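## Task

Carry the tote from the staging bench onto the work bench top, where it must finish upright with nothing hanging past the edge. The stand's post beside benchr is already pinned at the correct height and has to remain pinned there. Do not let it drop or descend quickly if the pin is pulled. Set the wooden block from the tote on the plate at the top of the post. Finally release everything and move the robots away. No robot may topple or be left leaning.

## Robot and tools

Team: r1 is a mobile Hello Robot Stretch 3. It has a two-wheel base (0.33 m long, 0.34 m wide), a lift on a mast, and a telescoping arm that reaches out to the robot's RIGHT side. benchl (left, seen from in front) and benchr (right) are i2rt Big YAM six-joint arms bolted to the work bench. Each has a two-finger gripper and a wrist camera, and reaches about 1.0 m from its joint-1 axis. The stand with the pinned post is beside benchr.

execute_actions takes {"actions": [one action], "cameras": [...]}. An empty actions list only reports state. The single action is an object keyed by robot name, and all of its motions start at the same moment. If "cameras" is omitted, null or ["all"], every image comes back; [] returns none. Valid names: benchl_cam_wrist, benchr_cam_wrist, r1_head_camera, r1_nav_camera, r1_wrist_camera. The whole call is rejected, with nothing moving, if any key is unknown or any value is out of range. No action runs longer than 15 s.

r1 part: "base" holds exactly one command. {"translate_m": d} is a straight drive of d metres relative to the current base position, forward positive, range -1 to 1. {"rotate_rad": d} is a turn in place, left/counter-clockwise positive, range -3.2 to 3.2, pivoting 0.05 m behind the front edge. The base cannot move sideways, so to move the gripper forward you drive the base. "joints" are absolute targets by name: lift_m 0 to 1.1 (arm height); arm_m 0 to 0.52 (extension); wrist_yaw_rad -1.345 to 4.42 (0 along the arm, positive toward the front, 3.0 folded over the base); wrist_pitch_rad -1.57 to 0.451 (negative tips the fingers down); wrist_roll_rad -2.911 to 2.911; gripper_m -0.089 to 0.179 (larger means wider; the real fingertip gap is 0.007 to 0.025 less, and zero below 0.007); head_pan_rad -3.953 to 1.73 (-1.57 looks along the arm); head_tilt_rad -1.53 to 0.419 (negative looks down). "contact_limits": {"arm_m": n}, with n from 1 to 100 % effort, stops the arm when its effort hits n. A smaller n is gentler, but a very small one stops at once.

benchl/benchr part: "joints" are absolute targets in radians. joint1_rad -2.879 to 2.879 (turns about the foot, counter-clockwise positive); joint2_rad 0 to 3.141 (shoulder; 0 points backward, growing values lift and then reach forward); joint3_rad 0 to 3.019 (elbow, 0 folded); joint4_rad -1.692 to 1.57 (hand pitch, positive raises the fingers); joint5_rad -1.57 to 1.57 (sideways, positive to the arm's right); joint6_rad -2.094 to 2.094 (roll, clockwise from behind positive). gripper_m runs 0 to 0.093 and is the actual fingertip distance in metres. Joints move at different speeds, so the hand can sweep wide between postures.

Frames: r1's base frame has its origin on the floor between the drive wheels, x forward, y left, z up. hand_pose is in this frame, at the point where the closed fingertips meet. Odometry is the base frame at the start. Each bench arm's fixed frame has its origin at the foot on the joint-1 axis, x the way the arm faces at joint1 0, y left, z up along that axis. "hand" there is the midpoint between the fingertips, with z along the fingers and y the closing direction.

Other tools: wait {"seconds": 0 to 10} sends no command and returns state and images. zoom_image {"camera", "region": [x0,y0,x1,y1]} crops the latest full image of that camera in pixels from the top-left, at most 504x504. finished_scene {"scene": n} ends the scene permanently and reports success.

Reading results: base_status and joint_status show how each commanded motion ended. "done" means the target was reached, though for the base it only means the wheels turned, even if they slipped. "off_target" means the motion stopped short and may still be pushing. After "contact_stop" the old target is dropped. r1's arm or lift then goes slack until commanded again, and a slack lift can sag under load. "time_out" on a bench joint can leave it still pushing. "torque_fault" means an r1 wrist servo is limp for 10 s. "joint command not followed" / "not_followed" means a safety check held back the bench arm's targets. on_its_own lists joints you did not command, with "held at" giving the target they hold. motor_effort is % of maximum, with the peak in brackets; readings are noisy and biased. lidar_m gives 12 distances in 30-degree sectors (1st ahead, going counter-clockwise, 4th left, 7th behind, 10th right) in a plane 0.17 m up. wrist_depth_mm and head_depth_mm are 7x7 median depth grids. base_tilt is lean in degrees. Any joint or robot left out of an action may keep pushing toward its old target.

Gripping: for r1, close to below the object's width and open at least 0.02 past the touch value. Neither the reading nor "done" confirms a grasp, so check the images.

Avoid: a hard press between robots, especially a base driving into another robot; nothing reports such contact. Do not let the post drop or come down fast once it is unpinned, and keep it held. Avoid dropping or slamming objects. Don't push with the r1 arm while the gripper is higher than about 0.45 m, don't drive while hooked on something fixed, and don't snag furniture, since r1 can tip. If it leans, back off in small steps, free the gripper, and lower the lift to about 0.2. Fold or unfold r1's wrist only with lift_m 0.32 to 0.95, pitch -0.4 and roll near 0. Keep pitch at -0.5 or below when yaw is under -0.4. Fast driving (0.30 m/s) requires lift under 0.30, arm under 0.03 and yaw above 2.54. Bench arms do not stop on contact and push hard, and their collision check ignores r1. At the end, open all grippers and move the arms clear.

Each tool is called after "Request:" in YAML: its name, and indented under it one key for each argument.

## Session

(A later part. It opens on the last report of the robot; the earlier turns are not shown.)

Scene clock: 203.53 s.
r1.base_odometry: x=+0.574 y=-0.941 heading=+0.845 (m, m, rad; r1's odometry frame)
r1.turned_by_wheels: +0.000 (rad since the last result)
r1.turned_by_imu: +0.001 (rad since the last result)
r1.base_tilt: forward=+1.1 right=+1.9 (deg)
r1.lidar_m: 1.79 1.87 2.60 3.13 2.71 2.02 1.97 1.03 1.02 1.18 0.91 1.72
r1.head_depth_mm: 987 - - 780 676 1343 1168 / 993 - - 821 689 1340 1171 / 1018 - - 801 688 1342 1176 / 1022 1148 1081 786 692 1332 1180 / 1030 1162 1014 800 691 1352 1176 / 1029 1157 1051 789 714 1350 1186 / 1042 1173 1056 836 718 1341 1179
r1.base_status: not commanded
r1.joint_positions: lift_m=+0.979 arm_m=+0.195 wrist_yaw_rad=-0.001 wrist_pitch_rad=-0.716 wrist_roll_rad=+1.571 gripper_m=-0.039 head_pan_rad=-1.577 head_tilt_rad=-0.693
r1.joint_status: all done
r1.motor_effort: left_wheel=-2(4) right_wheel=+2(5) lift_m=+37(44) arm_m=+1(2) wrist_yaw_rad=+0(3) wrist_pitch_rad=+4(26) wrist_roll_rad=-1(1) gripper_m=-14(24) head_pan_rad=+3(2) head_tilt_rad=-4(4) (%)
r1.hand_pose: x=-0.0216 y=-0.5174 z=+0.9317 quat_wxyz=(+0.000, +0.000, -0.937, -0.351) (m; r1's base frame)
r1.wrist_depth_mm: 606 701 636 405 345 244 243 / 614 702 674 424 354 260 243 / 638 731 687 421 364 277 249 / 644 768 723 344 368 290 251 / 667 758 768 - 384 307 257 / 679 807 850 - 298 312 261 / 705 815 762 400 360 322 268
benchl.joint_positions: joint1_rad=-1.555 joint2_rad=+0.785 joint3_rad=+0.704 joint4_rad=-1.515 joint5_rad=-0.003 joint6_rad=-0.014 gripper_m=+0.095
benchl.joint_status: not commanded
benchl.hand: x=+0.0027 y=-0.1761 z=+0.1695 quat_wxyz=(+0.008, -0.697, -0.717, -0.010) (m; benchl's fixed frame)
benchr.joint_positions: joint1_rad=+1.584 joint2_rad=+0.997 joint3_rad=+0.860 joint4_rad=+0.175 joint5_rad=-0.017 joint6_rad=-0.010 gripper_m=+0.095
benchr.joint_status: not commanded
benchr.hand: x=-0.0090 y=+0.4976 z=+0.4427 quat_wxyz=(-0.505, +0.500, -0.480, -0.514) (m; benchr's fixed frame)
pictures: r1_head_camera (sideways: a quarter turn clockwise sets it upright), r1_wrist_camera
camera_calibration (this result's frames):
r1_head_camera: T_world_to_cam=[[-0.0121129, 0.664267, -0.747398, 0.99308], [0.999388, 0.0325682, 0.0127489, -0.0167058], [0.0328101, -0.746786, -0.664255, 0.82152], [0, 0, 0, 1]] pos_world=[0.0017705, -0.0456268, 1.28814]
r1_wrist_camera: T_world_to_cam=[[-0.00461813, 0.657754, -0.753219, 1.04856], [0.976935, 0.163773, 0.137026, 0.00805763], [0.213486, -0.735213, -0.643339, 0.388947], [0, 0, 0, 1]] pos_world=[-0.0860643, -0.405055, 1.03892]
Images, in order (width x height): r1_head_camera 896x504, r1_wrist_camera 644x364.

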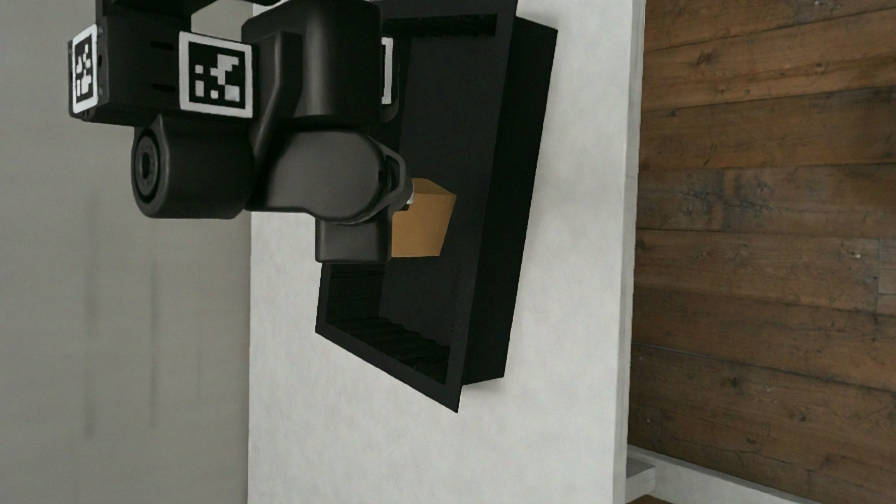

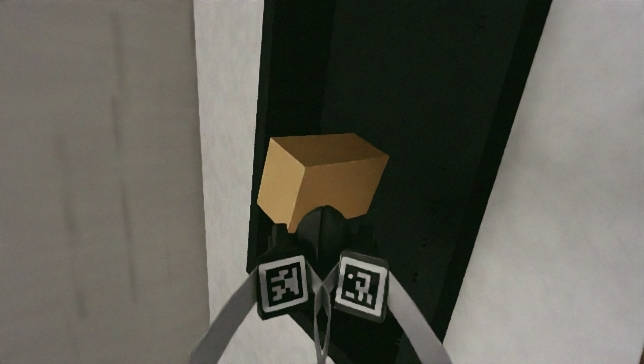

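Request:
execute_actions:
  actions:
    - {"r1":{"joints":{"wrist_pitch_rad":-1.4,"lift_m":1.04,"wrist_roll_rad":0,"arm_m":0.49,"gripper_m":0.15,"head_tilt_rad":-0.6}}}
  cameras: ["r1_head_camera","r1_wrist_camera"]

Scene clock: 233.77 s.
r1.base_odometry: x=+0.574 y=-0.941 heading=+0.845 (m, m, rad; r1's odometry frame)
r1.turned_by_wheels: +0.000 (rad since the last result)
r1.turned_by_imu: +0.001 (rad since the last result)
r1.base_tilt: forward=+1.1 right=+1.9 (deg)
r1.lidar_m: 1.79 1.87 2.62 3.14 2.71 2.03 1.97 1.03 1.01 1.18 0.91 1.72
r1.head_depth_mm: - 1098 1171 834 688 672 1213 / - 1098 1186 861 690 671 1218 / - - 1172 836 707 673 1213 / 994 1104 1188 840 708 1316 1218 / 1010 1121 1199 878 713 1318 1209 / 1015 1122 1203 933 730 1320 1213 / 1024 1134 1208 934 751 1298 1225
r1.base_status: not commanded
r1.joint_positions: lift_m=+1.039 arm_m=+0.490 wrist_yaw_rad=-0.001 wrist_pitch_rad=-1.397 wrist_roll_rad=+0.006 gripper_m=+0.150 head_pan_rad=-1.577 head_tilt_rad=-0.606
r1.joint_status: all done
r1.motor_effort: left_wheel=-2(2) right_wheel=+3(2) lift_m=+37(42) arm_m=+3(4) wrist_yaw_rad=+1(1) wrist_pitch_rad=-2(4) wrist_roll_rad=-4(5) gripper_m=+0(81) head_pan_rad=+1(2) head_tilt_rad=+3(13) (%)
r1.hand_pose: x=-0.0216 y=-0.6552 z=+0.9216 quat_wxyz=(+0.540, +0.453, -0.543, -0.457) (m; r1's base frame)
r1.wrist_depth_mm: 361 269 358 369 360 364 365 / 358 291 336 276 276 364 366 / 363 313 361 365 370 341 281 / 364 323 368 245 369 370 296 / 366 370 369 375 371 363 299 / 372 366 368 371 374 - 375 / 373 283 308 345 372 350 380
benchl.joint_positions: joint1_rad=-1.555 joint2_rad=+0.785 joint3_rad=+0.704 joint4_rad=-1.515 joint5_rad=-0.003 joint6_rad=-0.014 gripper_m=+0.095
benchl.joint_status: not commanded
benchl.hand: x=+0.0027 y=-0.1761 z=+0.1695 quat_wxyz=(+0.008, -0.697, -0.717, -0.010) (m; benchl's fixed frame)
benchr.joint_positions: joint1_rad=+1.584 joint2_rad=+0.997 joint3_rad=+0.860 joint4_rad=+0.175 joint5_rad=-0.017 joint6_rad=-0.010 gripper_m=+0.095
benchr.joint_status: not commanded
benchr.hand: x=-0.0090 y=+0.4976 z=+0.4427 quat_wxyz=(-0.505, +0.500, -0.480, -0.514) (m; benchr's fixed frame)
pictures: r1_head_camera (sideways: a quarter turn clockwise sets it upright), r1_wrist_camera
camera_calibration (this result's frames):
r1_head_camera: T_world_to_cam=[[-0.0125083, 0.596976, -0.802162, 1.06447], [0.999394, 0.0335285, 0.00936847, -0.0123061], [0.0324881, -0.801558, -0.597033, 0.734078], [0, 0, 0, 1]] pos_world=[0.00176453, -0.0466422, 1.29226]
r1_wrist_camera: T_world_to_cam=[[-0.999993, 0.00317072, 0.00193692, -0.0147251], [0.00325209, 0.999046, 0.0435603, 0.644349], [-0.00179695, 0.0435663, -0.999049, 1.11451], [0, 0, 0, 1]] pos_world=[-0.0148178, -0.692242, 1.08541]
Images, in order (width x height): r1_head_camera 896x504, r1_wrist_camera 644x364.

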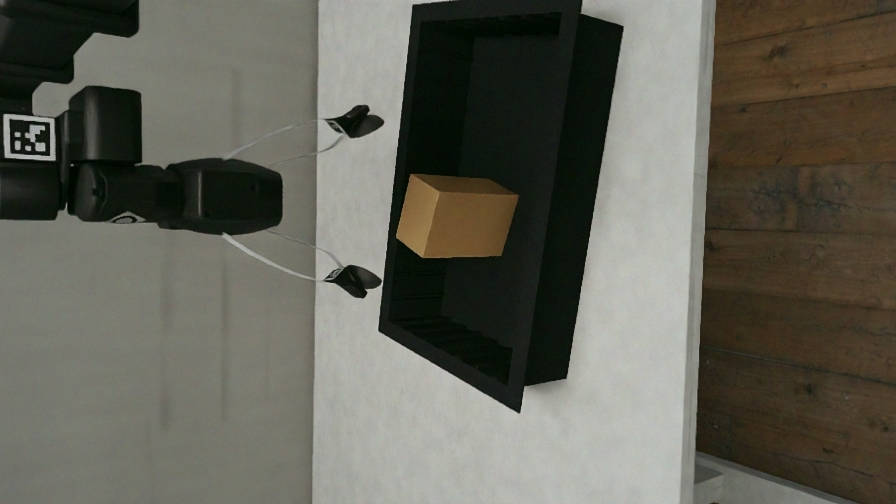

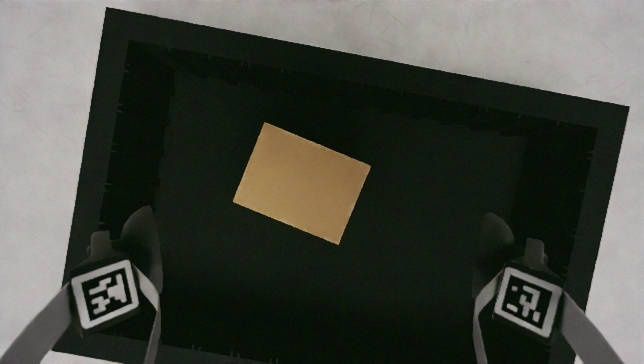

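Request:
execute_actions:
  actions:
    - {"r1":{"base":{"translate_m":0.02},"joints":{"lift_m":0.98,"wrist_roll_rad":0.3,"arm_m":0.512}}}
  cameras: ["r1_head_camera","r1_wrist_camera"]

Scene clock: 244.03 s.
r1.base_odometry: x=+0.587 y=-0.926 heading=+0.845 (m, m, rad; r1's odometry frame)
r1.turned_by_wheels: +0.000 (rad since the last result)
r1.turned_by_imu: +0.001 (rad since the last result)
r1.base_tilt: forward=+1.1 right=+2.0 (deg)
r1.lidar_m: 1.77 1.85 2.58 3.27 2.74 2.05 1.99 1.03 1.03 1.18 0.89 1.72
r1.head_depth_mm: 972 - 1165 845 687 668 1207 / 966 1139 1172 860 698 669 1203 / 974 - 1162 796 703 675 1211 / 1002 1108 1187 868 709 1321 1222 / 1014 1126 1194 864 722 1315 1209 / 1017 1130 1211 932 747 1323 1219 / 1022 1140 1210 933 753 1287 1224
r1.base_status: done
r1.joint_positions: lift_m=+0.981 arm_m=+0.512 wrist_yaw_rad=-0.001 wrist_pitch_rad=-1.398 wrist_roll_rad=+0.293 gripper_m=+0.150 head_pan_rad=-1.577 head_tilt_rad=-0.606
r1.joint_status: all done
r1.motor_effort: left_wheel=-3(3) right_wheel=+2(7) lift_m=+13(37) arm_m=+3(3) wrist_yaw_rad=+1(1) wrist_pitch_rad=-1(2) wrist_roll_rad=+3(0) gripper_m=+1(1) head_pan_rad=+2(2) head_tilt_rad=+3(3) (%)
r1.hand_pose: x=-0.0217 y=-0.6771 z=+0.8627 quat_wxyz=(+0.456, +0.383, -0.614, -0.517) (m; r1's base frame)
r1.wrist_depth_mm: 312 310 309 300 297 211 208 / 313 219 217 215 230 257 256 / 270 269 310 304 302 296 290 / 271 278 306 183 301 303 294 / 321 307 312 185 302 301 300 / 326 307 316 307 305 - 301 / 325 258 314 310 306 302 289
benchl.joint_positions: joint1_rad=-1.555 joint2_rad=+0.785 joint3_rad=+0.704 joint4_rad=-1.515 joint5_rad=-0.003 joint6_rad=-0.014 gripper_m=+0.095
benchl.joint_status: not commanded
benchl.hand: x=+0.0027 y=-0.1761 z=+0.1695 quat_wxyz=(+0.008, -0.697, -0.717, -0.010) (m; benchl's fixed frame)
benchr.joint_positions: joint1_rad=+1.584 joint2_rad=+0.997 joint3_rad=+0.860 joint4_rad=+0.175 joint5_rad=-0.017 joint6_rad=-0.010 gripper_m=+0.095
benchr.joint_status: not commanded
benchr.hand: x=-0.0090 y=+0.4976 z=+0.4427 quat_wxyz=(-0.505, +0.500, -0.480, -0.514) (m; benchr's fixed frame)
pictures: r1_head_camera (sideways: a quarter turn clockwise sets it upright), r1_wrist_camera
camera_calibration (this result's frames):
r1_head_camera: T_world_to_cam=[[-0.0125084, 0.596976, -0.802162, 1.06447], [0.999394, 0.0335288, 0.00936848, -0.0123061], [0.0324883, -0.801558, -0.597033, 0.734078], [0, 0, 0, 1]] pos_world=[0.00176454, -0.0466422, 1.29226]
r1_wrist_camera: T_world_to_cam=[[-0.958395, 0.28162, -0.0465779, 0.216721], [0.279298, 0.958868, 0.0506398, 0.641426], [0.0589233, 0.0355238, -0.99763, 1.05134], [0, 0, 0, 1]] pos_world=[-0.0333926, -0.713423, 1.02646]
Images, in order (width x height): r1_head_camera 896x504, r1_wrist_camera 644x364.

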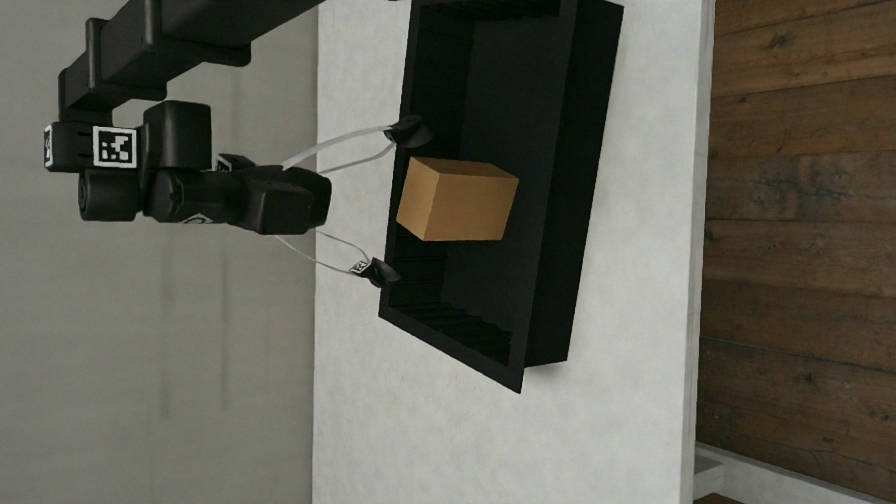

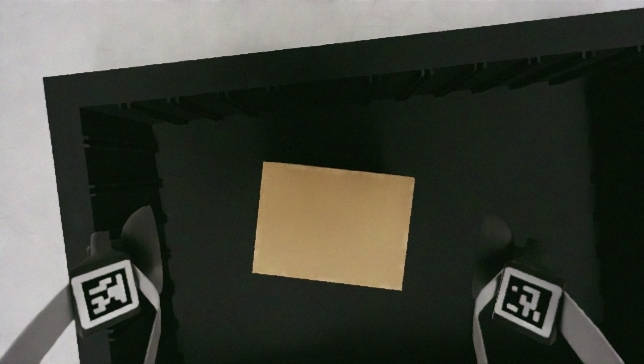

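Request:
execute_actions:
  actions:
    - {"r1":{"joints":{"lift_m":0.915,"gripper_m":0.125}}}
  cameras: []

Request:
execute_actions:
  actions:
    - {"r1":{"joints":{"gripper_m":0.03}}}
  cameras: []

Request:
execute_actions:
  actions:
    - {"r1":{"joints":{"lift_m":0.93,"wrist_roll_rad":0.19}}}
  cameras: []

Request:
execute_actions:
  actions:
    - {"r1":{"base":{"translate_m":0.015},"joints":{"arm_m":0.42}}}
  cameras: ["r1_head_camera","r1_wrist_camera"]

Scene clock: 259.00 s.
r1.base_odometry: x=+0.587 y=-0.926 heading=+0.845 (m, m, rad; r1's odometry frame)
r1.turned_by_wheels: +0.000 (rad since the last result)
r1.turned_by_imu: +0.001 (rad since the last result)
r1.base_tilt: forward=+1.1 right=+1.9 (deg)
r1.lidar_m: 1.77 1.85 2.59 3.25 2.74 2.05 1.99 1.03 1.03 1.18 0.89 1.73
r1.head_depth_mm: 992 1079 - 856 687 670 1212 / 986 - 1161 860 698 671 1216 / 998 - - 790 703 673 1210 / 1003 1115 1189 866 707 1314 1220 / 1012 1117 1200 865 721 1331 1213 / 1016 1133 1205 936 746 1320 1228 / 1019 1135 1212 938 752 1288 1221
r1.base_status: not commanded
r1.joint_positions: lift_m=+0.916 arm_m=+0.512 wrist_yaw_rad=-0.001 wrist_pitch_rad=-1.398 wrist_roll_rad=+0.293 gripper_m=+0.125 head_pan_rad=-1.577 head_tilt_rad=-0.606
r1.joint_status: all done
r1.motor_effort: left_wheel=-3(3) right_wheel=+2(2) lift_m=+13(14) arm_m=+3(3) wrist_yaw_rad=+0(1) wrist_pitch_rad=-1(1) wrist_roll_rad=+3(3) gripper_m=+0(78) head_pan_rad=+2(3) head_tilt_rad=+3(3) (%)
r1.hand_pose: x=-0.0217 y=-0.6771 z=+0.7977 quat_wxyz=(+0.456, +0.383, -0.614, -0.517) (m; r1's base frame)
r1.wrist_depth_mm: 154 152 151 149 149 149 161 / 164 173 186 209 230 229 227 / 205 242 240 239 236 234 231 / 201 244 119 118 117 235 233 / 197 244 120 119 118 236 236 / 194 - 121 119 118 - 235 / - 249 247 120 119 241 236
benchl.joint_positions: joint1_rad=-1.555 joint2_rad=+0.785 joint3_rad=+0.704 joint4_rad=-1.515 joint5_rad=-0.003 joint6_rad=-0.014 gripper_m=+0.095
benchl.joint_status: not commanded
benchl.hand: x=+0.0027 y=-0.1761 z=+0.1695 quat_wxyz=(+0.008, -0.697, -0.717, -0.010) (m; benchl's fixed frame)
benchr.joint_positions: joint1_rad=+1.584 joint2_rad=+0.997 joint3_rad=+0.860 joint4_rad=+0.175 joint5_rad=-0.017 joint6_rad=-0.010 gripper_m=+0.095
benchr.joint_status: not commanded
benchr.hand: x=-0.0090 y=+0.4976 z=+0.4427 quat_wxyz=(-0.505, +0.500, -0.480, -0.514) (m; benchr's fixed frame)
pictures: none
No camera images: the call's "cameras" was empty. Leave "cameras" out to get every camera's image.

Scene clock: 260.43 s.
r1.base_odometry: x=+0.587 y=-0.926 heading=+0.845 (m, m, rad; r1's odometry frame)
r1.turned_by_wheels: +0.000 (rad since the last result)
r1.turned_by_imu: +0.000 (rad since the last result)
r1.base_tilt: forward=+0.9 right=+1.9 (deg)
r1.lidar_m: 1.77 1.85 2.58 3.15 2.75 2.05 1.98 1.03 1.03 1.18 0.90 1.71
r1.head_depth_mm: 987 1082 - 860 685 670 1211 / 992 - 1166 860 701 670 1211 / 997 - - 784 706 672 1212 / 1003 1112 1196 865 709 1314 1219 / 1008 1121 1195 866 720 1325 1219 / 1012 1130 1205 935 747 1328 1209 / 1022 1136 1211 933 752 1300 1220
r1.base_status: not commanded
r1.joint_positions: lift_m=+0.916 arm_m=+0.512 wrist_yaw_rad=-0.001 wrist_pitch_rad=-1.402 wrist_roll_rad=+0.297 gripper_m=+0.031 head_pan_rad=-1.577 head_tilt_rad=-0.606
r1.joint_status: all done
r1.motor_effort: left_wheel=-5(6) right_wheel=+9(9) lift_m=+13(13) arm_m=+3(3) wrist_yaw_rad=+0(1) wrist_pitch_rad=+0(1) wrist_roll_rad=+1(3) gripper_m=-26(100) head_pan_rad=+2(2) head_tilt_rad=+3(3) (%)
r1.hand_pose: x=-0.0217 y=-0.6759 z=+0.7977 quat_wxyz=(+0.454, +0.383, -0.614, -0.519) (m; r1's base frame)
r1.wrist_depth_mm: 156 154 152 150 148 151 165 / 164 175 190 211 234 231 229 / 206 242 243 240 234 232 231 / 202 246 120 118 127 235 231 / 200 247 121 119 117 236 236 / 197 - 122 120 118 239 236 / 189 249 248 122 119 240 238
benchl.joint_positions: joint1_rad=-1.555 joint2_rad=+0.785 joint3_rad=+0.704 joint4_rad=-1.515 joint5_rad=-0.003 joint6_rad=-0.014 gripper_m=+0.095
benchl.joint_status: not commanded
benchl.hand: x=+0.0027 y=-0.1761 z=+0.1695 quat_wxyz=(+0.008, -0.697, -0.717, -0.010) (m; benchl's fixed frame)
benchr.joint_positions: joint1_rad=+1.584 joint2_rad=+0.997 joint3_rad=+0.860 joint4_rad=+0.175 joint5_rad=-0.017 joint6_rad=-0.010 gripper_m=+0.095
benchr.joint_status: not commanded
benchr.hand: x=-0.0090 y=+0.4976 z=+0.4427 quat_wxyz=(-0.505, +0.500, -0.480, -0.514) (m; benchr's fixed frame)
pictures: none
No camera images: the call's "cameras" was empty. Leave "cameras" out to get every camera's image.

Scene clock: 263.20 s.
r1.base_odometry: x=+0.587 y=-0.926 heading=+0.845 (m, m, rad; r1's odometry frame)
r1.turned_by_wheels: +0.000 (rad since the last result)
r1.turned_by_imu: +0.001 (rad since the last result)
r1.base_tilt: forward=+1.1 right=+2.0 (deg)
r1.lidar_m: 1.77 1.85 2.59 3.15 2.74 2.05 1.99 1.04 1.03 1.18 0.90 1.72
r1.head_depth_mm: 987 1062 - 856 686 672 1207 / 995 - 1174 860 696 669 1218 / 994 - 1161 789 706 674 1209 / 1003 1111 1187 868 708 676 1212 / 1010 1125 1202 864 718 1316 1212 / 1016 1127 1200 936 750 1325 1215 / 1021 1138 1211 938 751 1283 1222
r1.base_status: not commanded
r1.joint_positions: lift_m=+0.929 arm_m=+0.512 wrist_yaw_rad=-0.001 wrist_pitch_rad=-1.402 wrist_roll_rad=+0.197 gripper_m=+0.034 head_pan_rad=-1.577 head_tilt_rad=-0.604
r1.joint_status: all done
r1.motor_effort: left_wheel=-2(8) right_wheel=+2(12) lift_m=+38(40) arm_m=+2(3) wrist_yaw_rad=+0(1) wrist_pitch_rad=+1(2) wrist_roll_rad=-4(6) gripper_m=-19(25) head_pan_rad=+2(2) head_tilt_rad=+2(3) (%)
r1.hand_pose: x=-0.0217 y=-0.6759 z=+0.8114 quat_wxyz=(+0.484, +0.409, -0.591, -0.499) (m; r1's base frame)
r1.wrist_depth_mm: 165 165 164 162 162 161 160 / 189 203 212 214 214 214 216 / 197 250 253 254 248 248 247 / 196 256 130 129 251 250 248 / 196 255 130 129 129 251 251 / 198 242 130 130 129 253 253 / 197 262 261 258 255 258 255
benchl.joint_positions: joint1_rad=-1.555 joint2_rad=+0.785 joint3_rad=+0.704 joint4_rad=-1.515 joint5_rad=-0.003 joint6_rad=-0.014 gripper_m=+0.095
benchl.joint_status: not commanded
benchl.hand: x=+0.0027 y=-0.1761 z=+0.1695 quat_wxyz=(+0.008, -0.697, -0.717, -0.010) (m; benchl's fixed frame)
benchr.joint_positions: joint1_rad=+1.584 joint2_rad=+0.997 joint3_rad=+0.860 joint4_rad=+0.175 joint5_rad=-0.017 joint6_rad=-0.010 gripper_m=+0.095
benchr.joint_status: not commanded
benchr.hand: x=-0.0090 y=+0.4976 z=+0.4427 quat_wxyz=(-0.505, +0.500, -0.480, -0.514) (m; benchr's fixed frame)
pictures: none
No camera images: the call's "cameras" was empty. Leave "cameras" out to get every camera's image.

Scene clock: 265.10 s.
r1.base_odometry: x=+0.597 y=-0.915 heading=+0.845 (m, m, rad; r1's odometry frame)
r1.turned_by_wheels: +0.000 (rad since the last result)
r1.turned_by_imu: +0.000 (rad since the last result)
r1.base_tilt: forward=+1.1 right=+1.9 (deg)
r1.lidar_m: 1.75 1.83 2.56 3.14 2.77 2.06 2.00 1.04 1.05 1.18 0.89 1.72
r1.head_depth_mm: 984 1064 - 851 686 672 1219 / 991 1055 1116 863 700 671 1215 / 1000 1073 - 795 702 672 1205 / 1009 1116 1185 887 712 1323 1218 / 1006 1124 1193 866 723 1321 1218 / 1011 1131 1203 934 752 1322 1222 / 1022 1131 1218 937 752 1299 1211
r1.base_status: done
r1.joint_positions: lift_m=+0.929 arm_m=+0.420 wrist_yaw_rad=-0.001 wrist_pitch_rad=-1.402 wrist_roll_rad=+0.196 gripper_m=+0.034 head_pan_rad=-1.577 head_tilt_rad=-0.604
r1.joint_status: all done
r1.motor_effort: left_wheel=-2(2) right_wheel=+1(7) lift_m=+39(39) arm_m=-2(4) wrist_yaw_rad=+0(1) wrist_pitch_rad=+0(0) wrist_roll_rad=-4(4) gripper_m=-19(20) head_pan_rad=+2(2) head_tilt_rad=+2(2) (%)
r1.hand_pose: x=-0.0217 y=-0.5843 z=+0.8114 quat_wxyz=(+0.485, +0.409, -0.590, -0.499) (m; r1's base frame)
r1.wrist_depth_mm: 201 252 249 249 246 246 243 / 200 251 252 250 248 249 246 / 200 254 253 252 251 248 246 / 201 257 128 129 252 250 249 / 201 260 130 129 128 252 251 / 200 245 130 130 129 254 250 / 182 173 172 170 169 174 176
benchl.joint_positions: joint1_rad=-1.555 joint2_rad=+0.785 joint3_rad=+0.704 joint4_rad=-1.515 joint5_rad=-0.003 joint6_rad=-0.014 gripper_m=+0.095
benchl.joint_status: not commanded
benchl.hand: x=+0.0027 y=-0.1761 z=+0.1695 quat_wxyz=(+0.008, -0.697, -0.717, -0.010) (m; benchl's fixed frame)
benchr.joint_positions: joint1_rad=+1.584 joint2_rad=+0.997 joint3_rad=+0.860 joint4_rad=+0.175 joint5_rad=-0.017 joint6_rad=-0.010 gripper_m=+0.095
benchr.joint_status: not commanded
benchr.hand: x=-0.0090 y=+0.4976 z=+0.4427 quat_wxyz=(-0.505, +0.500, -0.480, -0.514) (m; benchr's fixed frame)
pictures: r1_head_camera (sideways: a quarter turn clockwise sets it upright), r1_wrist_camera
camera_calibration (this result's frames):
r1_head_camera: T_world_to_cam=[[-0.0125366, 0.595863, -0.802988, 1.06554], [0.999393, 0.0335781, 0.00931387, -0.012235], [0.0325126, -0.802384, -0.595922, 0.732632], [0, 0, 0, 1]] pos_world=[0.00176616, -0.0466556, 1.29233]
r1_wrist_camera: T_world_to_cam=[[-0.981489, 0.189231, -0.0295181, 0.119891], [0.187564, 0.980896, 0.0516073, 0.565208], [0.0387199, 0.0451155, -0.998231, 1.00247], [0, 0, 0, 1]] pos_world=[-0.0271567, -0.622324, 0.975065]
Images, in order (width x height): r1_head_camera 896x504, r1_wrist_camera 644x364.

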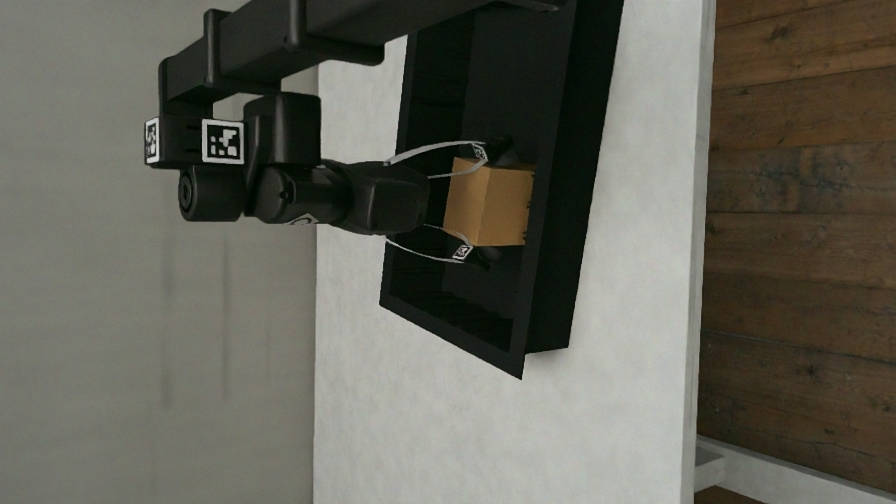

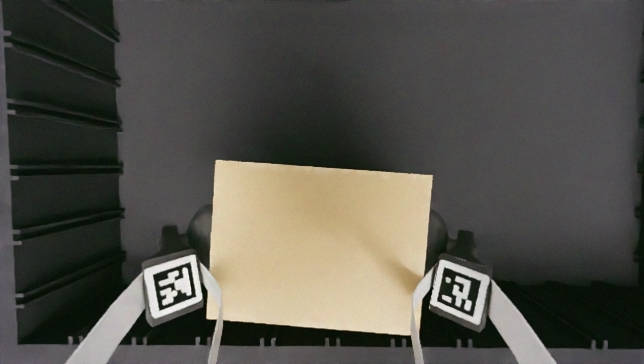

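Request:
execute_actions:
  actions:
    - {"r1":{"joints":{"gripper_m":0.12}}}
  cameras: []

Request:
execute_actions:
  actions:
    - {"r1":{"joints":{"lift_m":1.0}}}
  cameras: []

Request:
execute_actions:
  actions:
    - {"r1":{"base":{"translate_m":-0.06},"joints":{"arm_m":0.32,"wrist_yaw_rad":-0.19,"wrist_roll_rad":1.57,"wrist_pitch_rad":-1.25,"gripper_m":0.08,"lift_m":0.98}}}
  cameras: ["r1_head_camera","r1_wrist_camera"]

Scene clock: 276.93 s.
r1.base_odometry: x=+0.597 y=-0.915 heading=+0.845 (m, m, rad; r1's odometry frame)
r1.turned_by_wheels: +0.000 (rad since the last result)
r1.turned_by_imu: +0.001 (rad since the last result)
r1.base_tilt: forward=+1.1 right=+1.9 (deg)
r1.lidar_m: 1.75 1.83 2.56 3.13 2.76 2.06 2.00 1.04 1.05 1.18 0.89 1.72
r1.head_depth_mm: 991 1063 - 851 690 670 1213 / 992 1051 1118 871 703 671 1211 / 998 1070 - 862 704 673 1214 / 1009 1108 1196 885 711 1313 1220 / 1012 1118 1193 866 725 1316 1223 / 1018 1134 1208 932 752 1331 1216 / 1021 1140 1218 937 754 1295 1214
r1.base_status: not commanded
r1.joint_positions: lift_m=+0.929 arm_m=+0.420 wrist_yaw_rad=-0.001 wrist_pitch_rad=-1.403 wrist_roll_rad=+0.196 gripper_m=+0.120 head_pan_rad=-1.577 head_tilt_rad=-0.604
r1.joint_status: all done
r1.motor_effort: left_wheel=-1(2) right_wheel=+1(1) lift_m=+38(39) arm_m=-2(2) wrist_yaw_rad=+1(1) wrist_pitch_rad=+1(0) wrist_roll_rad=-4(4) gripper_m=+0(81) head_pan_rad=+3(2) head_tilt_rad=+2(2) (%)
r1.hand_pose: x=-0.0217 y=-0.5843 z=+0.8114 quat_wxyz=(+0.485, +0.409, -0.590, -0.499) (m; r1's base frame)
r1.wrist_depth_mm: 201 252 250 249 249 246 244 / 200 253 253 250 248 249 244 / 201 255 252 252 249 249 248 / 201 257 256 150 252 250 251 / 200 260 133 133 132 251 251 / 199 - 134 134 133 252 250 / 182 174 171 135 169 169 177
benchl.joint_positions: joint1_rad=-1.555 joint2_rad=+0.785 joint3_rad=+0.704 joint4_rad=-1.515 joint5_rad=-0.003 joint6_rad=-0.014 gripper_m=+0.095
benchl.joint_status: not commanded
benchl.hand: x=+0.0027 y=-0.1761 z=+0.1695 quat_wxyz=(+0.008, -0.697, -0.717, -0.010) (m; benchl's fixed frame)
benchr.joint_positions: joint1_rad=+1.584 joint2_rad=+0.997 joint3_rad=+0.860 joint4_rad=+0.175 joint5_rad=-0.017 joint6_rad=-0.010 gripper_m=+0.095
benchr.joint_status: not commanded
benchr.hand: x=-0.0090 y=+0.4976 z=+0.4427 quat_wxyz=(-0.505, +0.500, -0.480, -0.514) (m; benchr's fixed frame)
pictures: none
No camera images: the call's "cameras" was empty. Leave "cameras" out to get every camera's image.

Scene clock: 278.40 s.
r1.base_odometry: x=+0.597 y=-0.915 heading=+0.845 (m, m, rad; r1's odometry frame)
r1.turned_by_wheels: +0.000 (rad since the last result)
r1.turned_by_imu: +0.000 (rad since the last result)
r1.base_tilt: forward=+1.1 right=+1.9 (deg)
r1.lidar_m: 1.75 1.84 2.56 3.14 2.76 2.06 2.00 1.04 1.05 1.18 0.89 1.73
r1.head_depth_mm: 967 1111 1170 843 687 669 1207 / 965 1134 1173 862 703 670 1213 / 970 - 1124 873 699 672 1208 / 1003 1107 1198 879 710 1320 1215 / 1015 1119 1196 866 719 1328 1217 / 1012 1132 1206 936 752 1330 1224 / 1025 1131 1217 935 754 1286 1212
r1.base_status: not commanded
r1.joint_positions: lift_m=+0.999 arm_m=+0.420 wrist_yaw_rad=-0.001 wrist_pitch_rad=-1.403 wrist_roll_rad=+0.196 gripper_m=+0.120 head_pan_rad=-1.577 head_tilt_rad=-0.604
r1.joint_status: all done
r1.motor_effort: left_wheel=-1(1) right_wheel=+1(1) lift_m=+37(37) arm_m=-2(2) wrist_yaw_rad=+1(0) wrist_pitch_rad=+1(0) wrist_roll_rad=-3(4) gripper_m=+0(1) head_pan_rad=+2(2) head_tilt_rad=+2(2) (%)
r1.hand_pose: x=-0.0217 y=-0.5843 z=+0.8814 quat_wxyz=(+0.485, +0.409, -0.590, -0.499) (m; r1's base frame)
r1.wrist_depth_mm: 328 279 323 319 316 316 290 / 325 284 319 321 319 317 288 / 331 283 324 324 320 317 290 / 333 281 326 204 321 321 290 / 334 263 328 204 325 324 289 / 340 - 243 242 239 265 254 / 339 336 340 336 333 331 333
benchl.joint_positions: joint1_rad=-1.555 joint2_rad=+0.785 joint3_rad=+0.704 joint4_rad=-1.515 joint5_rad=-0.003 joint6_rad=-0.014 gripper_m=+0.095
benchl.joint_status: not commanded
benchl.hand: x=+0.0027 y=-0.1761 z=+0.1695 quat_wxyz=(+0.008, -0.697, -0.717, -0.010) (m; benchl's fixed frame)
benchr.joint_positions: joint1_rad=+1.584 joint2_rad=+0.997 joint3_rad=+0.860 joint4_rad=+0.175 joint5_rad=-0.017 joint6_rad=-0.010 gripper_m=+0.095
benchr.joint_status: not commanded
benchr.hand: x=-0.0090 y=+0.4976 z=+0.4427 quat_wxyz=(-0.505, +0.500, -0.480, -0.514) (m; benchr's fixed frame)
pictures: none
No camera images: the call's "cameras" was empty. Leave "cameras" out to get every camera's image.

Scene clock: 280.43 s.
r1.base_odometry: x=+0.557 y=-0.960 heading=+0.845 (m, m, rad; r1's odometry frame)
r1.turned_by_wheels: +0.000 (rad since the last result)
r1.turned_by_imu: +0.000 (rad since the last result)
r1.base_tilt: forward=+1.1 right=+1.9 (deg)
r1.lidar_m: 1.81 1.90 2.64 3.14 2.69 2.00 1.94 1.64 1.00 1.18 0.92 1.73
r1.head_depth_mm: 990 - 1169 842 691 669 1213 / 978 - - 858 689 671 1211 / 992 - - 861 702 670 1220 / 1007 1104 1200 873 706 671 1221 / 1009 1131 1205 882 710 1322 1218 / 1014 1125 1204 877 732 1329 1214 / 1016 1131 1210 938 754 1314 1223
r1.base_status: done
r1.joint_positions: lift_m=+0.981 arm_m=+0.320 wrist_yaw_rad=-0.188 wrist_pitch_rad=-1.255 wrist_roll_rad=+1.564 gripper_m=+0.080 head_pan_rad=-1.577 head_tilt_rad=-0.604
r1.joint_status: all done
r1.motor_effort: left_wheel=-1(6) right_wheel=+1(3) lift_m=+13(34) arm_m=-2(2) wrist_yaw_rad=-2(3) wrist_pitch_rad=+1(1) wrist_roll_rad=+3(3) gripper_m=-1(80) head_pan_rad=+2(1) head_tilt_rad=+2(2) (%)
r1.hand_pose: x=-0.0321 y=-0.5206 z=+0.8682 quat_wxyz=(-0.052, -0.074, -0.806, -0.585) (m; r1's base frame)
r1.wrist_depth_mm: 280 318 313 289 262 260 828 / 289 344 327 298 273 267 - / 296 351 331 309 281 274 867 / 364 353 347 316 290 278 887 / 446 361 345 281 291 289 909 / 470 343 220 231 315 289 935 / 490 394 226 235 318 309 944
benchl.joint_positions: joint1_rad=-1.555 joint2_rad=+0.785 joint3_rad=+0.704 joint4_rad=-1.515 joint5_rad=-0.003 joint6_rad=-0.014 gripper_m=+0.095
benchl.joint_status: not commanded
benchl.hand: x=+0.0027 y=-0.1761 z=+0.1695 quat_wxyz=(+0.008, -0.697, -0.717, -0.010) (m; benchl's fixed frame)
benchr.joint_positions: joint1_rad=+1.584 joint2_rad=+0.997 joint3_rad=+0.860 joint4_rad=+0.175 joint5_rad=-0.017 joint6_rad=-0.010 gripper_m=+0.095
benchr.joint_status: not commanded
benchr.hand: x=-0.0090 y=+0.4976 z=+0.4427 quat_wxyz=(-0.505, +0.500, -0.480, -0.514) (m; benchr's fixed frame)
pictures: r1_head_camera (sideways: a quarter turn clockwise sets it upright), r1_wrist_camera
camera_calibration (this result's frames):
r1_head_camera: T_world_to_cam=[[-0.0125365, 0.595863, -0.802988, 1.06554], [0.999393, 0.0335779, 0.00931387, -0.012235], [0.0325125, -0.802384, -0.595922, 0.732632], [0, 0, 0, 1]] pos_world=[0.00176615, -0.0466556, 1.29233]
r1_wrist_camera: T_world_to_cam=[[0.167095, 0.936524, -0.308226, 0.767094], [0.973822, -0.107903, 0.200069, -0.168751], [0.154111, -0.333587, -0.930037, 0.804034], [0, 0, 0, 1]] pos_world=[-0.0877542, -0.468395, 1.01798]
Images, in order (width x height): r1_head_camera 896x504, r1_wrist_camera 644x364.

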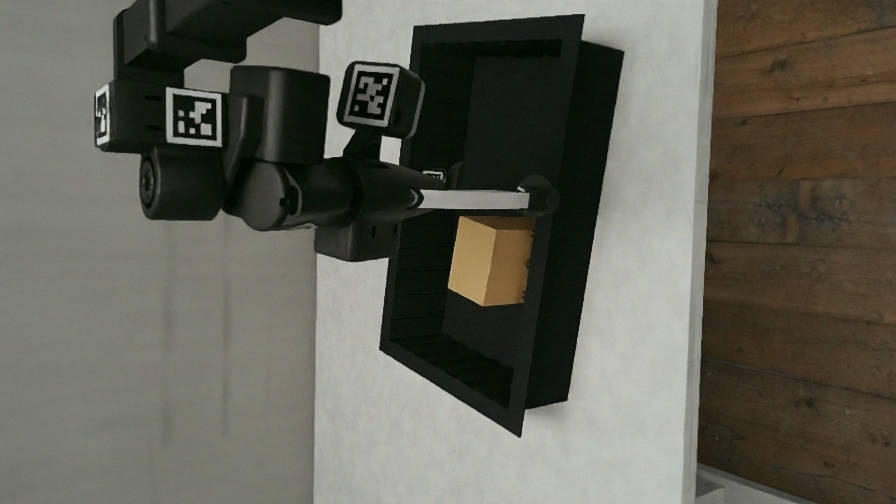

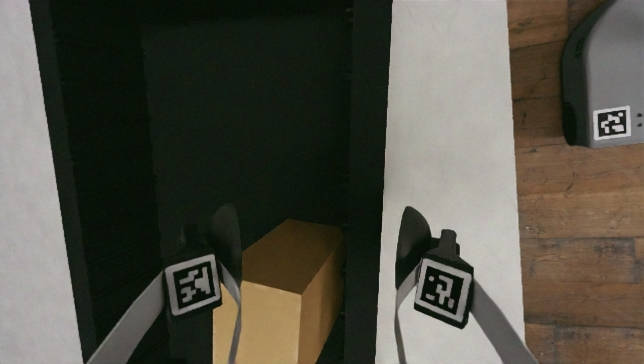

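Request:
execute_actions:
  actions:
    - {"r1":{"joints":{"arm_m":0.313,"lift_m":0.893}}}
  cameras: ["r1_wrist_camera"]

Request:
execute_actions:
  actions:
    - {"r1":{"joints":{"gripper_m":-0.04}}}
  cameras: []

Request:
execute_actions:
  actions:
    - {"r1":{"joints":{"wrist_pitch_rad":-1.0,"arm_m":0.256,"lift_m":0.88}}}
  cameras: []

Request:
execute_actions:
  actions:
    - {"r1":{"joints":{"wrist_pitch_rad":-0.75,"arm_m":0.2,"lift_m":0.85}}}
  cameras: ["r1_head_camera","r1_wrist_camera"]

Scene clock: 291.60 s.
r1.base_odometry: x=+0.557 y=-0.960 heading=+0.845 (m, m, rad; r1's odometry frame)
r1.turned_by_wheels: +0.000 (rad since the last result)
r1.turned_by_imu: +0.001 (rad since the last result)
r1.base_tilt: forward=+1.1 right=+2.0 (deg)
r1.lidar_m: 1.81 1.90 2.64 3.14 2.69 2.00 1.94 1.63 1.00 1.18 0.92 1.72
r1.head_depth_mm: 985 1096 - - 688 671 1211 / 987 1098 - - 688 673 1216 / 994 1109 - - 697 671 1214 / 1000 1113 1185 876 703 674 1216 / 1006 1118 1202 879 716 1318 1219 / 1014 1127 1208 871 732 1331 1226 / 1022 1133 1206 939 753 1323 1224
r1.base_status: not commanded
r1.joint_positions: lift_m=+0.894 arm_m=+0.313 wrist_yaw_rad=-0.188 wrist_pitch_rad=-1.255 wrist_roll_rad=+1.564 gripper_m=+0.080 head_pan_rad=-1.577 head_tilt_rad=-0.604
r1.joint_status: all done
r1.motor_effort: left_wheel=-2(2) right_wheel=+2(2) lift_m=+13(16) arm_m=-2(2) wrist_yaw_rad=-2(2) wrist_pitch_rad=+1(1) wrist_roll_rad=+3(3) gripper_m=+0(0) head_pan_rad=+2(2) head_tilt_rad=+2(2) (%)
r1.hand_pose: x=-0.0321 y=-0.5137 z=+0.7812 quat_wxyz=(-0.052, -0.074, -0.806, -0.585) (m; r1's base frame)
r1.wrist_depth_mm: 262 243 220 120 190 181 764 / 269 246 228 124 195 185 787 / 276 260 236 128 201 189 803 / 286 269 244 133 208 192 809 / 291 280 247 138 218 198 823 / 293 297 212 143 225 203 860 / 295 162 169 148 227 214 893
benchl.joint_positions: joint1_rad=-1.555 joint2_rad=+0.785 joint3_rad=+0.704 joint4_rad=-1.515 joint5_rad=-0.003 joint6_rad=-0.014 gripper_m=+0.095
benchl.joint_status: not commanded
benchl.hand: x=+0.0027 y=-0.1761 z=+0.1695 quat_wxyz=(+0.008, -0.697, -0.717, -0.010) (m; benchl's fixed frame)
benchr.joint_positions: joint1_rad=+1.584 joint2_rad=+0.997 joint3_rad=+0.860 joint4_rad=+0.175 joint5_rad=-0.017 joint6_rad=-0.010 gripper_m=+0.095
benchr.joint_status: not commanded
benchr.hand: x=-0.0090 y=+0.4976 z=+0.4427 quat_wxyz=(-0.505, +0.500, -0.480, -0.514) (m; benchr's fixed frame)
pictures: r1_wrist_camera
camera_calibration (this result's frames):
r1_wrist_camera: T_world_to_cam=[[0.167078, 0.936383, -0.308662, 0.734113], [0.973837, -0.107822, 0.200037, -0.150522], [0.154031, -0.334009, -0.929899, 0.72513], [0, 0, 0, 1]] pos_world=[-0.0877629, -0.46144, 0.931]
Images, in order (width x height): r1_wrist_camera 644x364.

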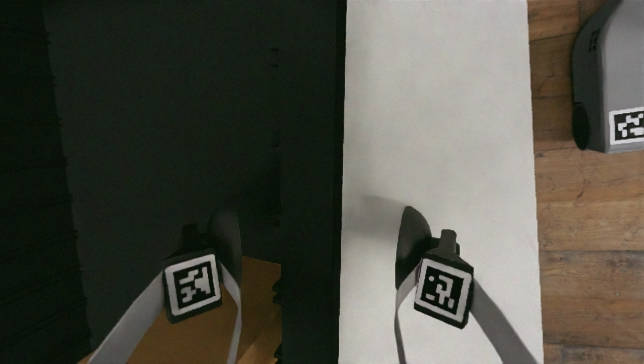

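Scene clock: 293.30 s.
r1.base_odometry: x=+0.557 y=-0.960 heading=+0.845 (m, m, rad; r1's odometry frame)
r1.turned_by_wheels: +0.000 (rad since the last result)
r1.turned_by_imu: +0.000 (rad since the last result)
r1.base_tilt: forward=+1.1 right=+1.9 (deg)
r1.lidar_m: 1.81 1.90 2.65 3.13 2.68 2.00 1.94 1.63 1.00 1.18 0.92 1.72
r1.head_depth_mm: 981 1099 - - 686 672 1207 / 990 1103 - - 690 672 1218 / 1000 1107 - - 693 671 1216 / 1000 1113 1184 877 701 673 1214 / 1010 1123 1204 878 713 1319 1220 / 1014 1125 1208 873 727 1328 1214 / 1019 1134 1208 938 754 1325 1221
r1.base_status: not commanded
r1.joint_positions: lift_m=+0.894 arm_m=+0.313 wrist_yaw_rad=-0.192 wrist_pitch_rad=-1.243 wrist_roll_rad=+1.572 gripper_m=-0.039 head_pan_rad=-1.577 head_tilt_rad=-0.604
r1.joint_status: all done
r1.motor_effort: left_wheel=-2(2) right_wheel=+2(1) lift_m=+15(15) arm_m=-2(2) wrist_yaw_rad=+2(2) wrist_pitch_rad=-2(5) wrist_roll_rad=-1(3) gripper_m=-20(91) head_pan_rad=+3(1) head_tilt_rad=+2(2) (%)
r1.hand_pose: x=-0.0329 y=-0.5165 z=+0.7818 quat_wxyz=(-0.056, -0.078, -0.809, -0.580) (m; r1's base frame)
r1.wrist_depth_mm: 263 244 222 120 190 178 752 / 270 252 228 123 195 181 795 / 279 264 235 127 202 187 804 / 279 273 243 132 205 193 817 / 282 282 257 134 212 197 820 / 286 295 265 139 214 202 855 / 288 240 167 146 230 207 859
benchl.joint_positions: joint1_rad=-1.555 joint2_rad=+0.785 joint3_rad=+0.704 joint4_rad=-1.515 joint5_rad=-0.003 joint6_rad=-0.014 gripper_m=+0.095
benchl.joint_status: not commanded
benchl.hand: x=+0.0027 y=-0.1761 z=+0.1695 quat_wxyz=(+0.008, -0.697, -0.717, -0.010) (m; benchl's fixed frame)
benchr.joint_positions: joint1_rad=+1.584 joint2_rad=+0.997 joint3_rad=+0.860 joint4_rad=+0.175 joint5_rad=-0.017 joint6_rad=-0.010 gripper_m=+0.095
benchr.joint_status: not commanded
benchr.hand: x=-0.0090 y=+0.4976 z=+0.4427 quat_wxyz=(-0.505, +0.500, -0.480, -0.514) (m; benchr's fixed frame)
pictures: none
No camera images: the call's "cameras" was empty. Leave "cameras" out to get every camera's image.

Scene clock: 294.87 s.
r1.base_odometry: x=+0.557 y=-0.960 heading=+0.845 (m, m, rad; r1's odometry frame)
r1.turned_by_wheels: +0.000 (rad since the last result)
r1.turned_by_imu: +0.000 (rad since the last result)
r1.base_tilt: forward=+1.0 right=+1.9 (deg)
r1.lidar_m: 1.81 1.89 2.65 3.13 2.68 2.00 1.94 1.63 1.00 1.18 0.92 1.72
r1.head_depth_mm: 982 1092 1182 - 683 671 1210 / 990 1105 1187 - 676 670 1212 / 992 1104 1205 - 690 672 1223 / 1002 1110 1193 860 693 673 1210 / 1008 1123 1199 865 711 1326 1217 / 1014 1129 1204 906 719 1315 1219 / 1021 1136 1218 941 754 1321 1226
r1.base_status: not commanded
r1.joint_positions: lift_m=+0.881 arm_m=+0.256 wrist_yaw_rad=-0.190 wrist_pitch_rad=-1.030 wrist_roll_rad=+1.572 gripper_m=-0.039 head_pan_rad=-1.577 head_tilt_rad=-0.604
r1.joint_status: all done
r1.motor_effort: left_wheel=-1(1) right_wheel=+2(3) lift_m=+14(14) arm_m=-3(3) wrist_yaw_rad=+0(6) wrist_pitch_rad=+8(16) wrist_roll_rad=-1(1) gripper_m=-20(20) head_pan_rad=+3(2) head_tilt_rad=+2(2) (%)
r1.hand_pose: x=-0.0425 y=-0.5102 z=+0.7870 quat_wxyz=(-0.047, -0.083, -0.866, -0.491) (m; r1's base frame)
r1.wrist_depth_mm: 257 284 246 123 186 168 684 / 263 296 255 127 191 172 705 / 269 306 265 130 198 175 758 / 272 315 276 135 204 180 759 / 277 320 289 135 210 185 748 / 290 333 310 142 208 190 788 / 297 308 167 152 229 193 797
benchl.joint_positions: joint1_rad=-1.555 joint2_rad=+0.785 joint3_rad=+0.704 joint4_rad=-1.515 joint5_rad=-0.003 joint6_rad=-0.014 gripper_m=+0.095
benchl.joint_status: not commanded
benchl.hand: x=+0.0027 y=-0.1761 z=+0.1695 quat_wxyz=(+0.008, -0.697, -0.717, -0.010) (m; benchl's fixed frame)
benchr.joint_positions: joint1_rad=+1.584 joint2_rad=+0.997 joint3_rad=+0.860 joint4_rad=+0.175 joint5_rad=-0.017 joint6_rad=-0.010 gripper_m=+0.095
benchr.joint_status: not commanded
benchr.hand: x=-0.0090 y=+0.4976 z=+0.4427 quat_wxyz=(-0.505, +0.500, -0.480, -0.514) (m; benchr's fixed frame)
pictures: none
No camera images: the call's "cameras" was empty. Leave "cameras" out to get every camera's image.

Scene clock: 296.40 s.
r1.base_odometry: x=+0.557 y=-0.960 heading=+0.845 (m, m, rad; r1's odometry frame)
r1.turned_by_wheels: +0.000 (rad since the last result)
r1.turned_by_imu: +0.000 (rad since the last result)
r1.base_tilt: forward=+1.0 right=+2.0 (deg)
r1.lidar_m: 1.81 1.89 2.65 3.13 2.68 2.00 1.94 1.63 1.00 1.18 0.92 1.72
r1.head_depth_mm: 986 1090 1169 - - 1312 1215 / 996 1100 1173 - - 672 1214 / 999 1103 1177 833 - 676 1218 / 1002 1117 1184 833 689 674 1215 / 1002 1115 1194 840 718 1325 1219 / 1014 1124 1200 909 713 1325 1226 / 1016 1130 1218 939 754 1330 1230
r1.base_status: not commanded
r1.joint_positions: lift_m=+0.851 arm_m=+0.200 wrist_yaw_rad=-0.189 wrist_pitch_rad=-0.799 wrist_roll_rad=+1.570 gripper_m=-0.039 head_pan_rad=-1.577 head_tilt_rad=-0.604
r1.joint_status: all done
r1.motor_effort: left_wheel=-1(1) right_wheel=+2(1) lift_m=+15(12) arm_m=-2(2) wrist_yaw_rad=-1(3) wrist_pitch_rad=+14(22) wrist_roll_rad=+0(1) gripper_m=-20(21) head_pan_rad=+3(2) head_tilt_rad=+2(2) (%)
r1.hand_pose: x=-0.0518 y=-0.5035 z=+0.7885 quat_wxyz=(-0.036, -0.087, -0.917, -0.388) (m; r1's base frame)
r1.wrist_depth_mm: 260 285 252 125 183 158 660 / 263 296 262 129 188 160 683 / 267 307 269 133 193 163 681 / 275 318 280 137 200 168 687 / 283 324 301 137 204 170 689 / 291 340 314 141 200 175 162 / 461 309 167 153 224 177 161
benchl.joint_positions: joint1_rad=-1.555 joint2_rad=+0.785 joint3_rad=+0.704 joint4_rad=-1.515 joint5_rad=-0.003 joint6_rad=-0.014 gripper_m=+0.095
benchl.joint_status: not commanded
benchl.hand: x=+0.0027 y=-0.1761 z=+0.1695 quat_wxyz=(+0.008, -0.697, -0.717, -0.010) (m; benchl's fixed frame)
benchr.joint_positions: joint1_rad=+1.584 joint2_rad=+0.997 joint3_rad=+0.860 joint4_rad=+0.175 joint5_rad=-0.017 joint6_rad=-0.010 gripper_m=+0.095
benchr.joint_status: not commanded
benchr.hand: x=-0.0090 y=+0.4976 z=+0.4427 quat_wxyz=(-0.505, +0.500, -0.480, -0.514) (m; benchr's fixed frame)
pictures: r1_head_camera (sideways: a quarter turn clockwise sets it upright), r1_wrist_camera
camera_calibration (this result's frames):
r1_head_camera: T_world_to_cam=[[-0.0125366, 0.595863, -0.802988, 1.06554], [0.999393, 0.0335781, 0.00931386, -0.012235], [0.0325126, -0.802384, -0.595922, 0.732632], [0, 0, 0, 1]] pos_world=[0.00176616, -0.0466557, 1.29233]
r1_wrist_camera: T_world_to_cam=[[0.129581, 0.706805, -0.695439, 0.917586], [0.98813, -0.033682, 0.149885, -0.054072], [0.082516, -0.706606, -0.70278, 0.367969], [0, 0, 0, 1]] pos_world=[-0.0958348, -0.390367, 0.904831]
Images, in order (width x height): r1_head_camera 896x504, r1_wrist_camera 644x364.

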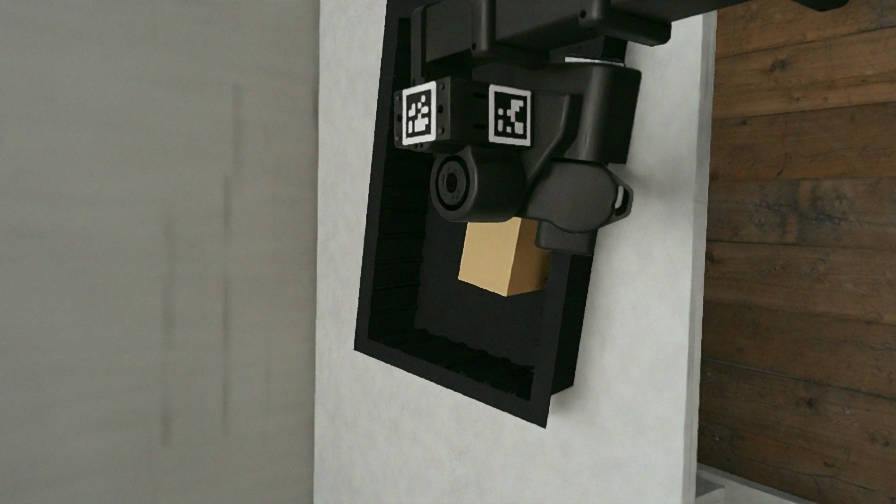

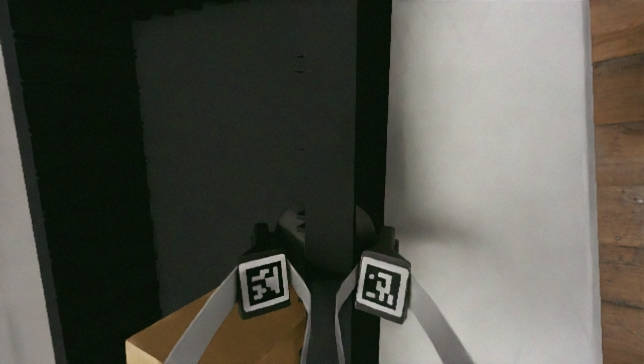

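Tilted toward me keeps the block near the wall. Lift as is.

Request:
execute_actions:
  actions:
    - {"r1":{"joints":{"lift_m":0.88}}}
  cameras: ["r1_wrist_camera"]

Request:
execute_actions:
  actions:
    - {"r1":{"joints":{"lift_m":0.91}}}
  cameras: ["r1_head_camera","r1_wrist_camera"]

Scene clock: 301.60 s.
r1.base_odometry: x=+0.557 y=-0.960 heading=+0.845 (m, m, rad; r1's odometry frame)
r1.turned_by_wheels: +0.000 (rad since the last result)
r1.turned_by_imu: +0.001 (rad since the last result)
r1.base_tilt: forward=+1.1 right=+1.9 (deg)
r1.lidar_m: 1.81 1.90 2.64 3.14 2.69 2.00 1.94 1.63 1.00 1.18 0.92 1.72
r1.head_depth_mm: 983 1090 1183 - 673 670 1209 / 987 1101 1193 - 690 672 1213 / 1000 1107 1170 - 699 674 1215 / 1003 1121 1188 822 692 675 1208 / 1004 1125 1198 847 707 1328 1219 / 1007 1127 1210 903 712 1330 1225 / 1027 1134 1213 936 754 1327 1221
r1.base_status: not commanded
r1.joint_positions: lift_m=+0.879 arm_m=+0.200 wrist_yaw_rad=-0.190 wrist_pitch_rad=-0.822 wrist_roll_rad=+1.569 gripper_m=-0.039 head_pan_rad=-1.577 head_tilt_rad=-0.604
r1.joint_status: all done
r1.motor_effort: left_wheel=-2(1) right_wheel=+2(2) lift_m=+42(40) arm_m=-2(2) wrist_yaw_rad=+0(1) wrist_pitch_rad=+20(20) wrist_roll_rad=+0(0) gripper_m=-23(23) head_pan_rad=+3(2) head_tilt_rad=+2(2) (%)
r1.hand_pose: x=-0.0510 y=-0.4990 z=+0.8137 quat_wxyz=(-0.037, -0.087, -0.913, -0.398) (m; r1's base frame)
r1.wrist_depth_mm: 257 286 250 120 203 181 687 / 262 305 267 125 208 184 697 / 269 313 278 131 213 188 698 / 289 321 295 135 219 191 723 / 626 328 319 136 224 196 736 / 618 333 346 145 224 201 755 / 658 320 173 156 239 202 746
benchl.joint_positions: joint1_rad=-1.555 joint2_rad=+0.785 joint3_rad=+0.704 joint4_rad=-1.515 joint5_rad=-0.003 joint6_rad=-0.014 gripper_m=+0.095
benchl.joint_status: not commanded
benchl.hand: x=+0.0027 y=-0.1761 z=+0.1695 quat_wxyz=(+0.008, -0.697, -0.717, -0.010) (m; benchl's fixed frame)
benchr.joint_positions: joint1_rad=+1.584 joint2_rad=+0.997 joint3_rad=+0.860 joint4_rad=+0.175 joint5_rad=-0.017 joint6_rad=-0.010 gripper_m=+0.095
benchr.joint_status: not commanded
benchr.hand: x=-0.0090 y=+0.4976 z=+0.4427 quat_wxyz=(-0.505, +0.500, -0.480, -0.514) (m; benchr's fixed frame)
pictures: r1_wrist_camera
camera_calibration (this result's frames):
r1_wrist_camera: T_world_to_cam=[[0.131723, 0.721952, -0.679289, 0.926341], [0.987614, -0.0366422, 0.152568, -0.0621565], [0.0852558, -0.690972, -0.717837, 0.408926], [0, 0, 0, 1]] pos_world=[-0.0954972, -0.388495, 0.932279]
Images, in order (width x height): r1_wrist_camera 644x364.

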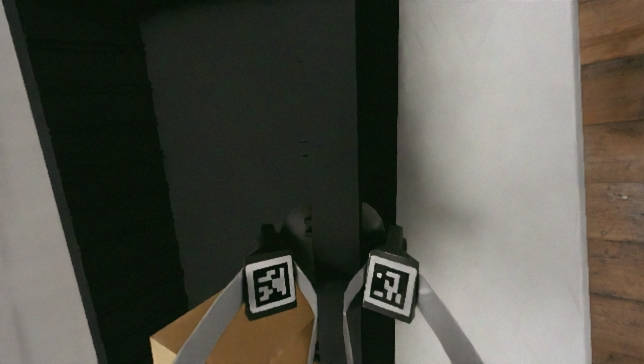

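Scene clock: 302.67 s.
r1.base_odometry: x=+0.557 y=-0.960 heading=+0.845 (m, m, rad; r1's odometry frame)
r1.turned_by_wheels: +0.000 (rad since the last result)
r1.turned_by_imu: +0.000 (rad since the last result)
r1.base_tilt: forward=+1.0 right=+1.9 (deg)
r1.lidar_m: 1.81 1.90 2.64 3.13 2.69 2.00 1.94 1.63 1.00 1.18 0.92 1.72
r1.head_depth_mm: 987 1092 1193 763 677 669 1212 / 990 1096 1181 - 688 670 1214 / 997 1104 1197 - 706 672 1205 / 1001 1112 1188 746 689 674 1220 / 1005 1116 1207 818 712 1320 1229 / 1012 1126 1207 906 732 1323 1214 / 1018 1129 1209 934 751 1318 1219
r1.base_status: not commanded
r1.joint_positions: lift_m=+0.909 arm_m=+0.200 wrist_yaw_rad=-0.190 wrist_pitch_rad=-0.826 wrist_roll_rad=+1.564 gripper_m=-0.039 head_pan_rad=-1.577 head_tilt_rad=-0.604
r1.joint_status: all done
r1.motor_effort: left_wheel=-1(1) right_wheel=+1(1) lift_m=+42(43) arm_m=-2(2) wrist_yaw_rad=+0(0) wrist_pitch_rad=+21(21) wrist_roll_rad=+2(3) gripper_m=-23(23) head_pan_rad=+3(2) head_tilt_rad=+2(2) (%)
r1.hand_pose: x=-0.0509 y=-0.4982 z=+0.8430 quat_wxyz=(-0.035, -0.086, -0.912, -0.400) (m; r1's base frame)
r1.wrist_depth_mm: 253 284 242 111 227 207 715 / 258 299 260 118 231 210 714 / 272 310 279 122 238 215 735 / 625 319 301 129 247 220 727 / 646 327 334 135 257 224 758 / 658 342 378 145 258 229 767 / 661 352 174 169 272 231 777
benchl.joint_positions: joint1_rad=-1.555 joint2_rad=+0.785 joint3_rad=+0.704 joint4_rad=-1.515 joint5_rad=-0.003 joint6_rad=-0.014 gripper_m=+0.095
benchl.joint_status: not commanded
benchl.hand: x=+0.0027 y=-0.1761 z=+0.1695 quat_wxyz=(+0.008, -0.697, -0.717, -0.010) (m; benchl's fixed frame)
benchr.joint_positions: joint1_rad=+1.584 joint2_rad=+0.997 joint3_rad=+0.860 joint4_rad=+0.175 joint5_rad=-0.017 joint6_rad=-0.010 gripper_m=+0.095
benchr.joint_status: not commanded
benchr.hand: x=-0.0090 y=+0.4976 z=+0.4427 quat_wxyz=(-0.505, +0.500, -0.480, -0.514) (m; benchr's fixed frame)
pictures: r1_head_camera (sideways: a quarter turn clockwise sets it upright), r1_wrist_camera
camera_calibration (this result's frames):
r1_head_camera: T_world_to_cam=[[-0.0125366, 0.595863, -0.802988, 1.06554], [0.999393, 0.0335781, 0.00931386, -0.012235], [0.0325126, -0.802384, -0.595922, 0.732632], [0, 0, 0, 1]] pos_world=[0.00176616, -0.0466557, 1.29233]
r1_wrist_camera: T_world_to_cam=[[0.128162, 0.725544, -0.676137, 0.944571], [0.988043, -0.0344957, 0.150268, -0.0636753], [0.0857021, -0.687311, -0.72129, 0.43532], [0, 0, 0, 1]] pos_world=[-0.0954521, -0.388323, 0.962219]
Images, in order (width x height): r1_head_camera 896x504, r1_wrist_camera 644x364.

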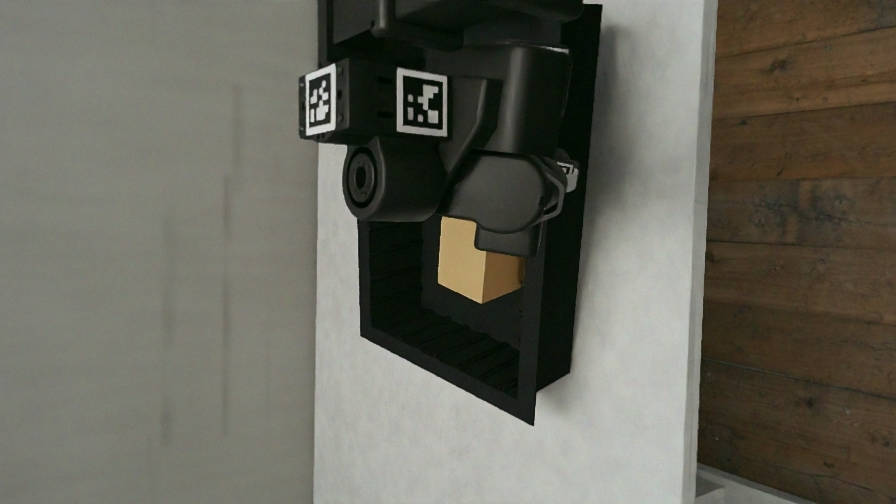

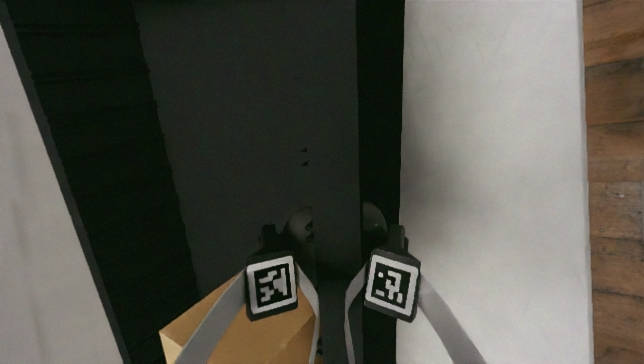

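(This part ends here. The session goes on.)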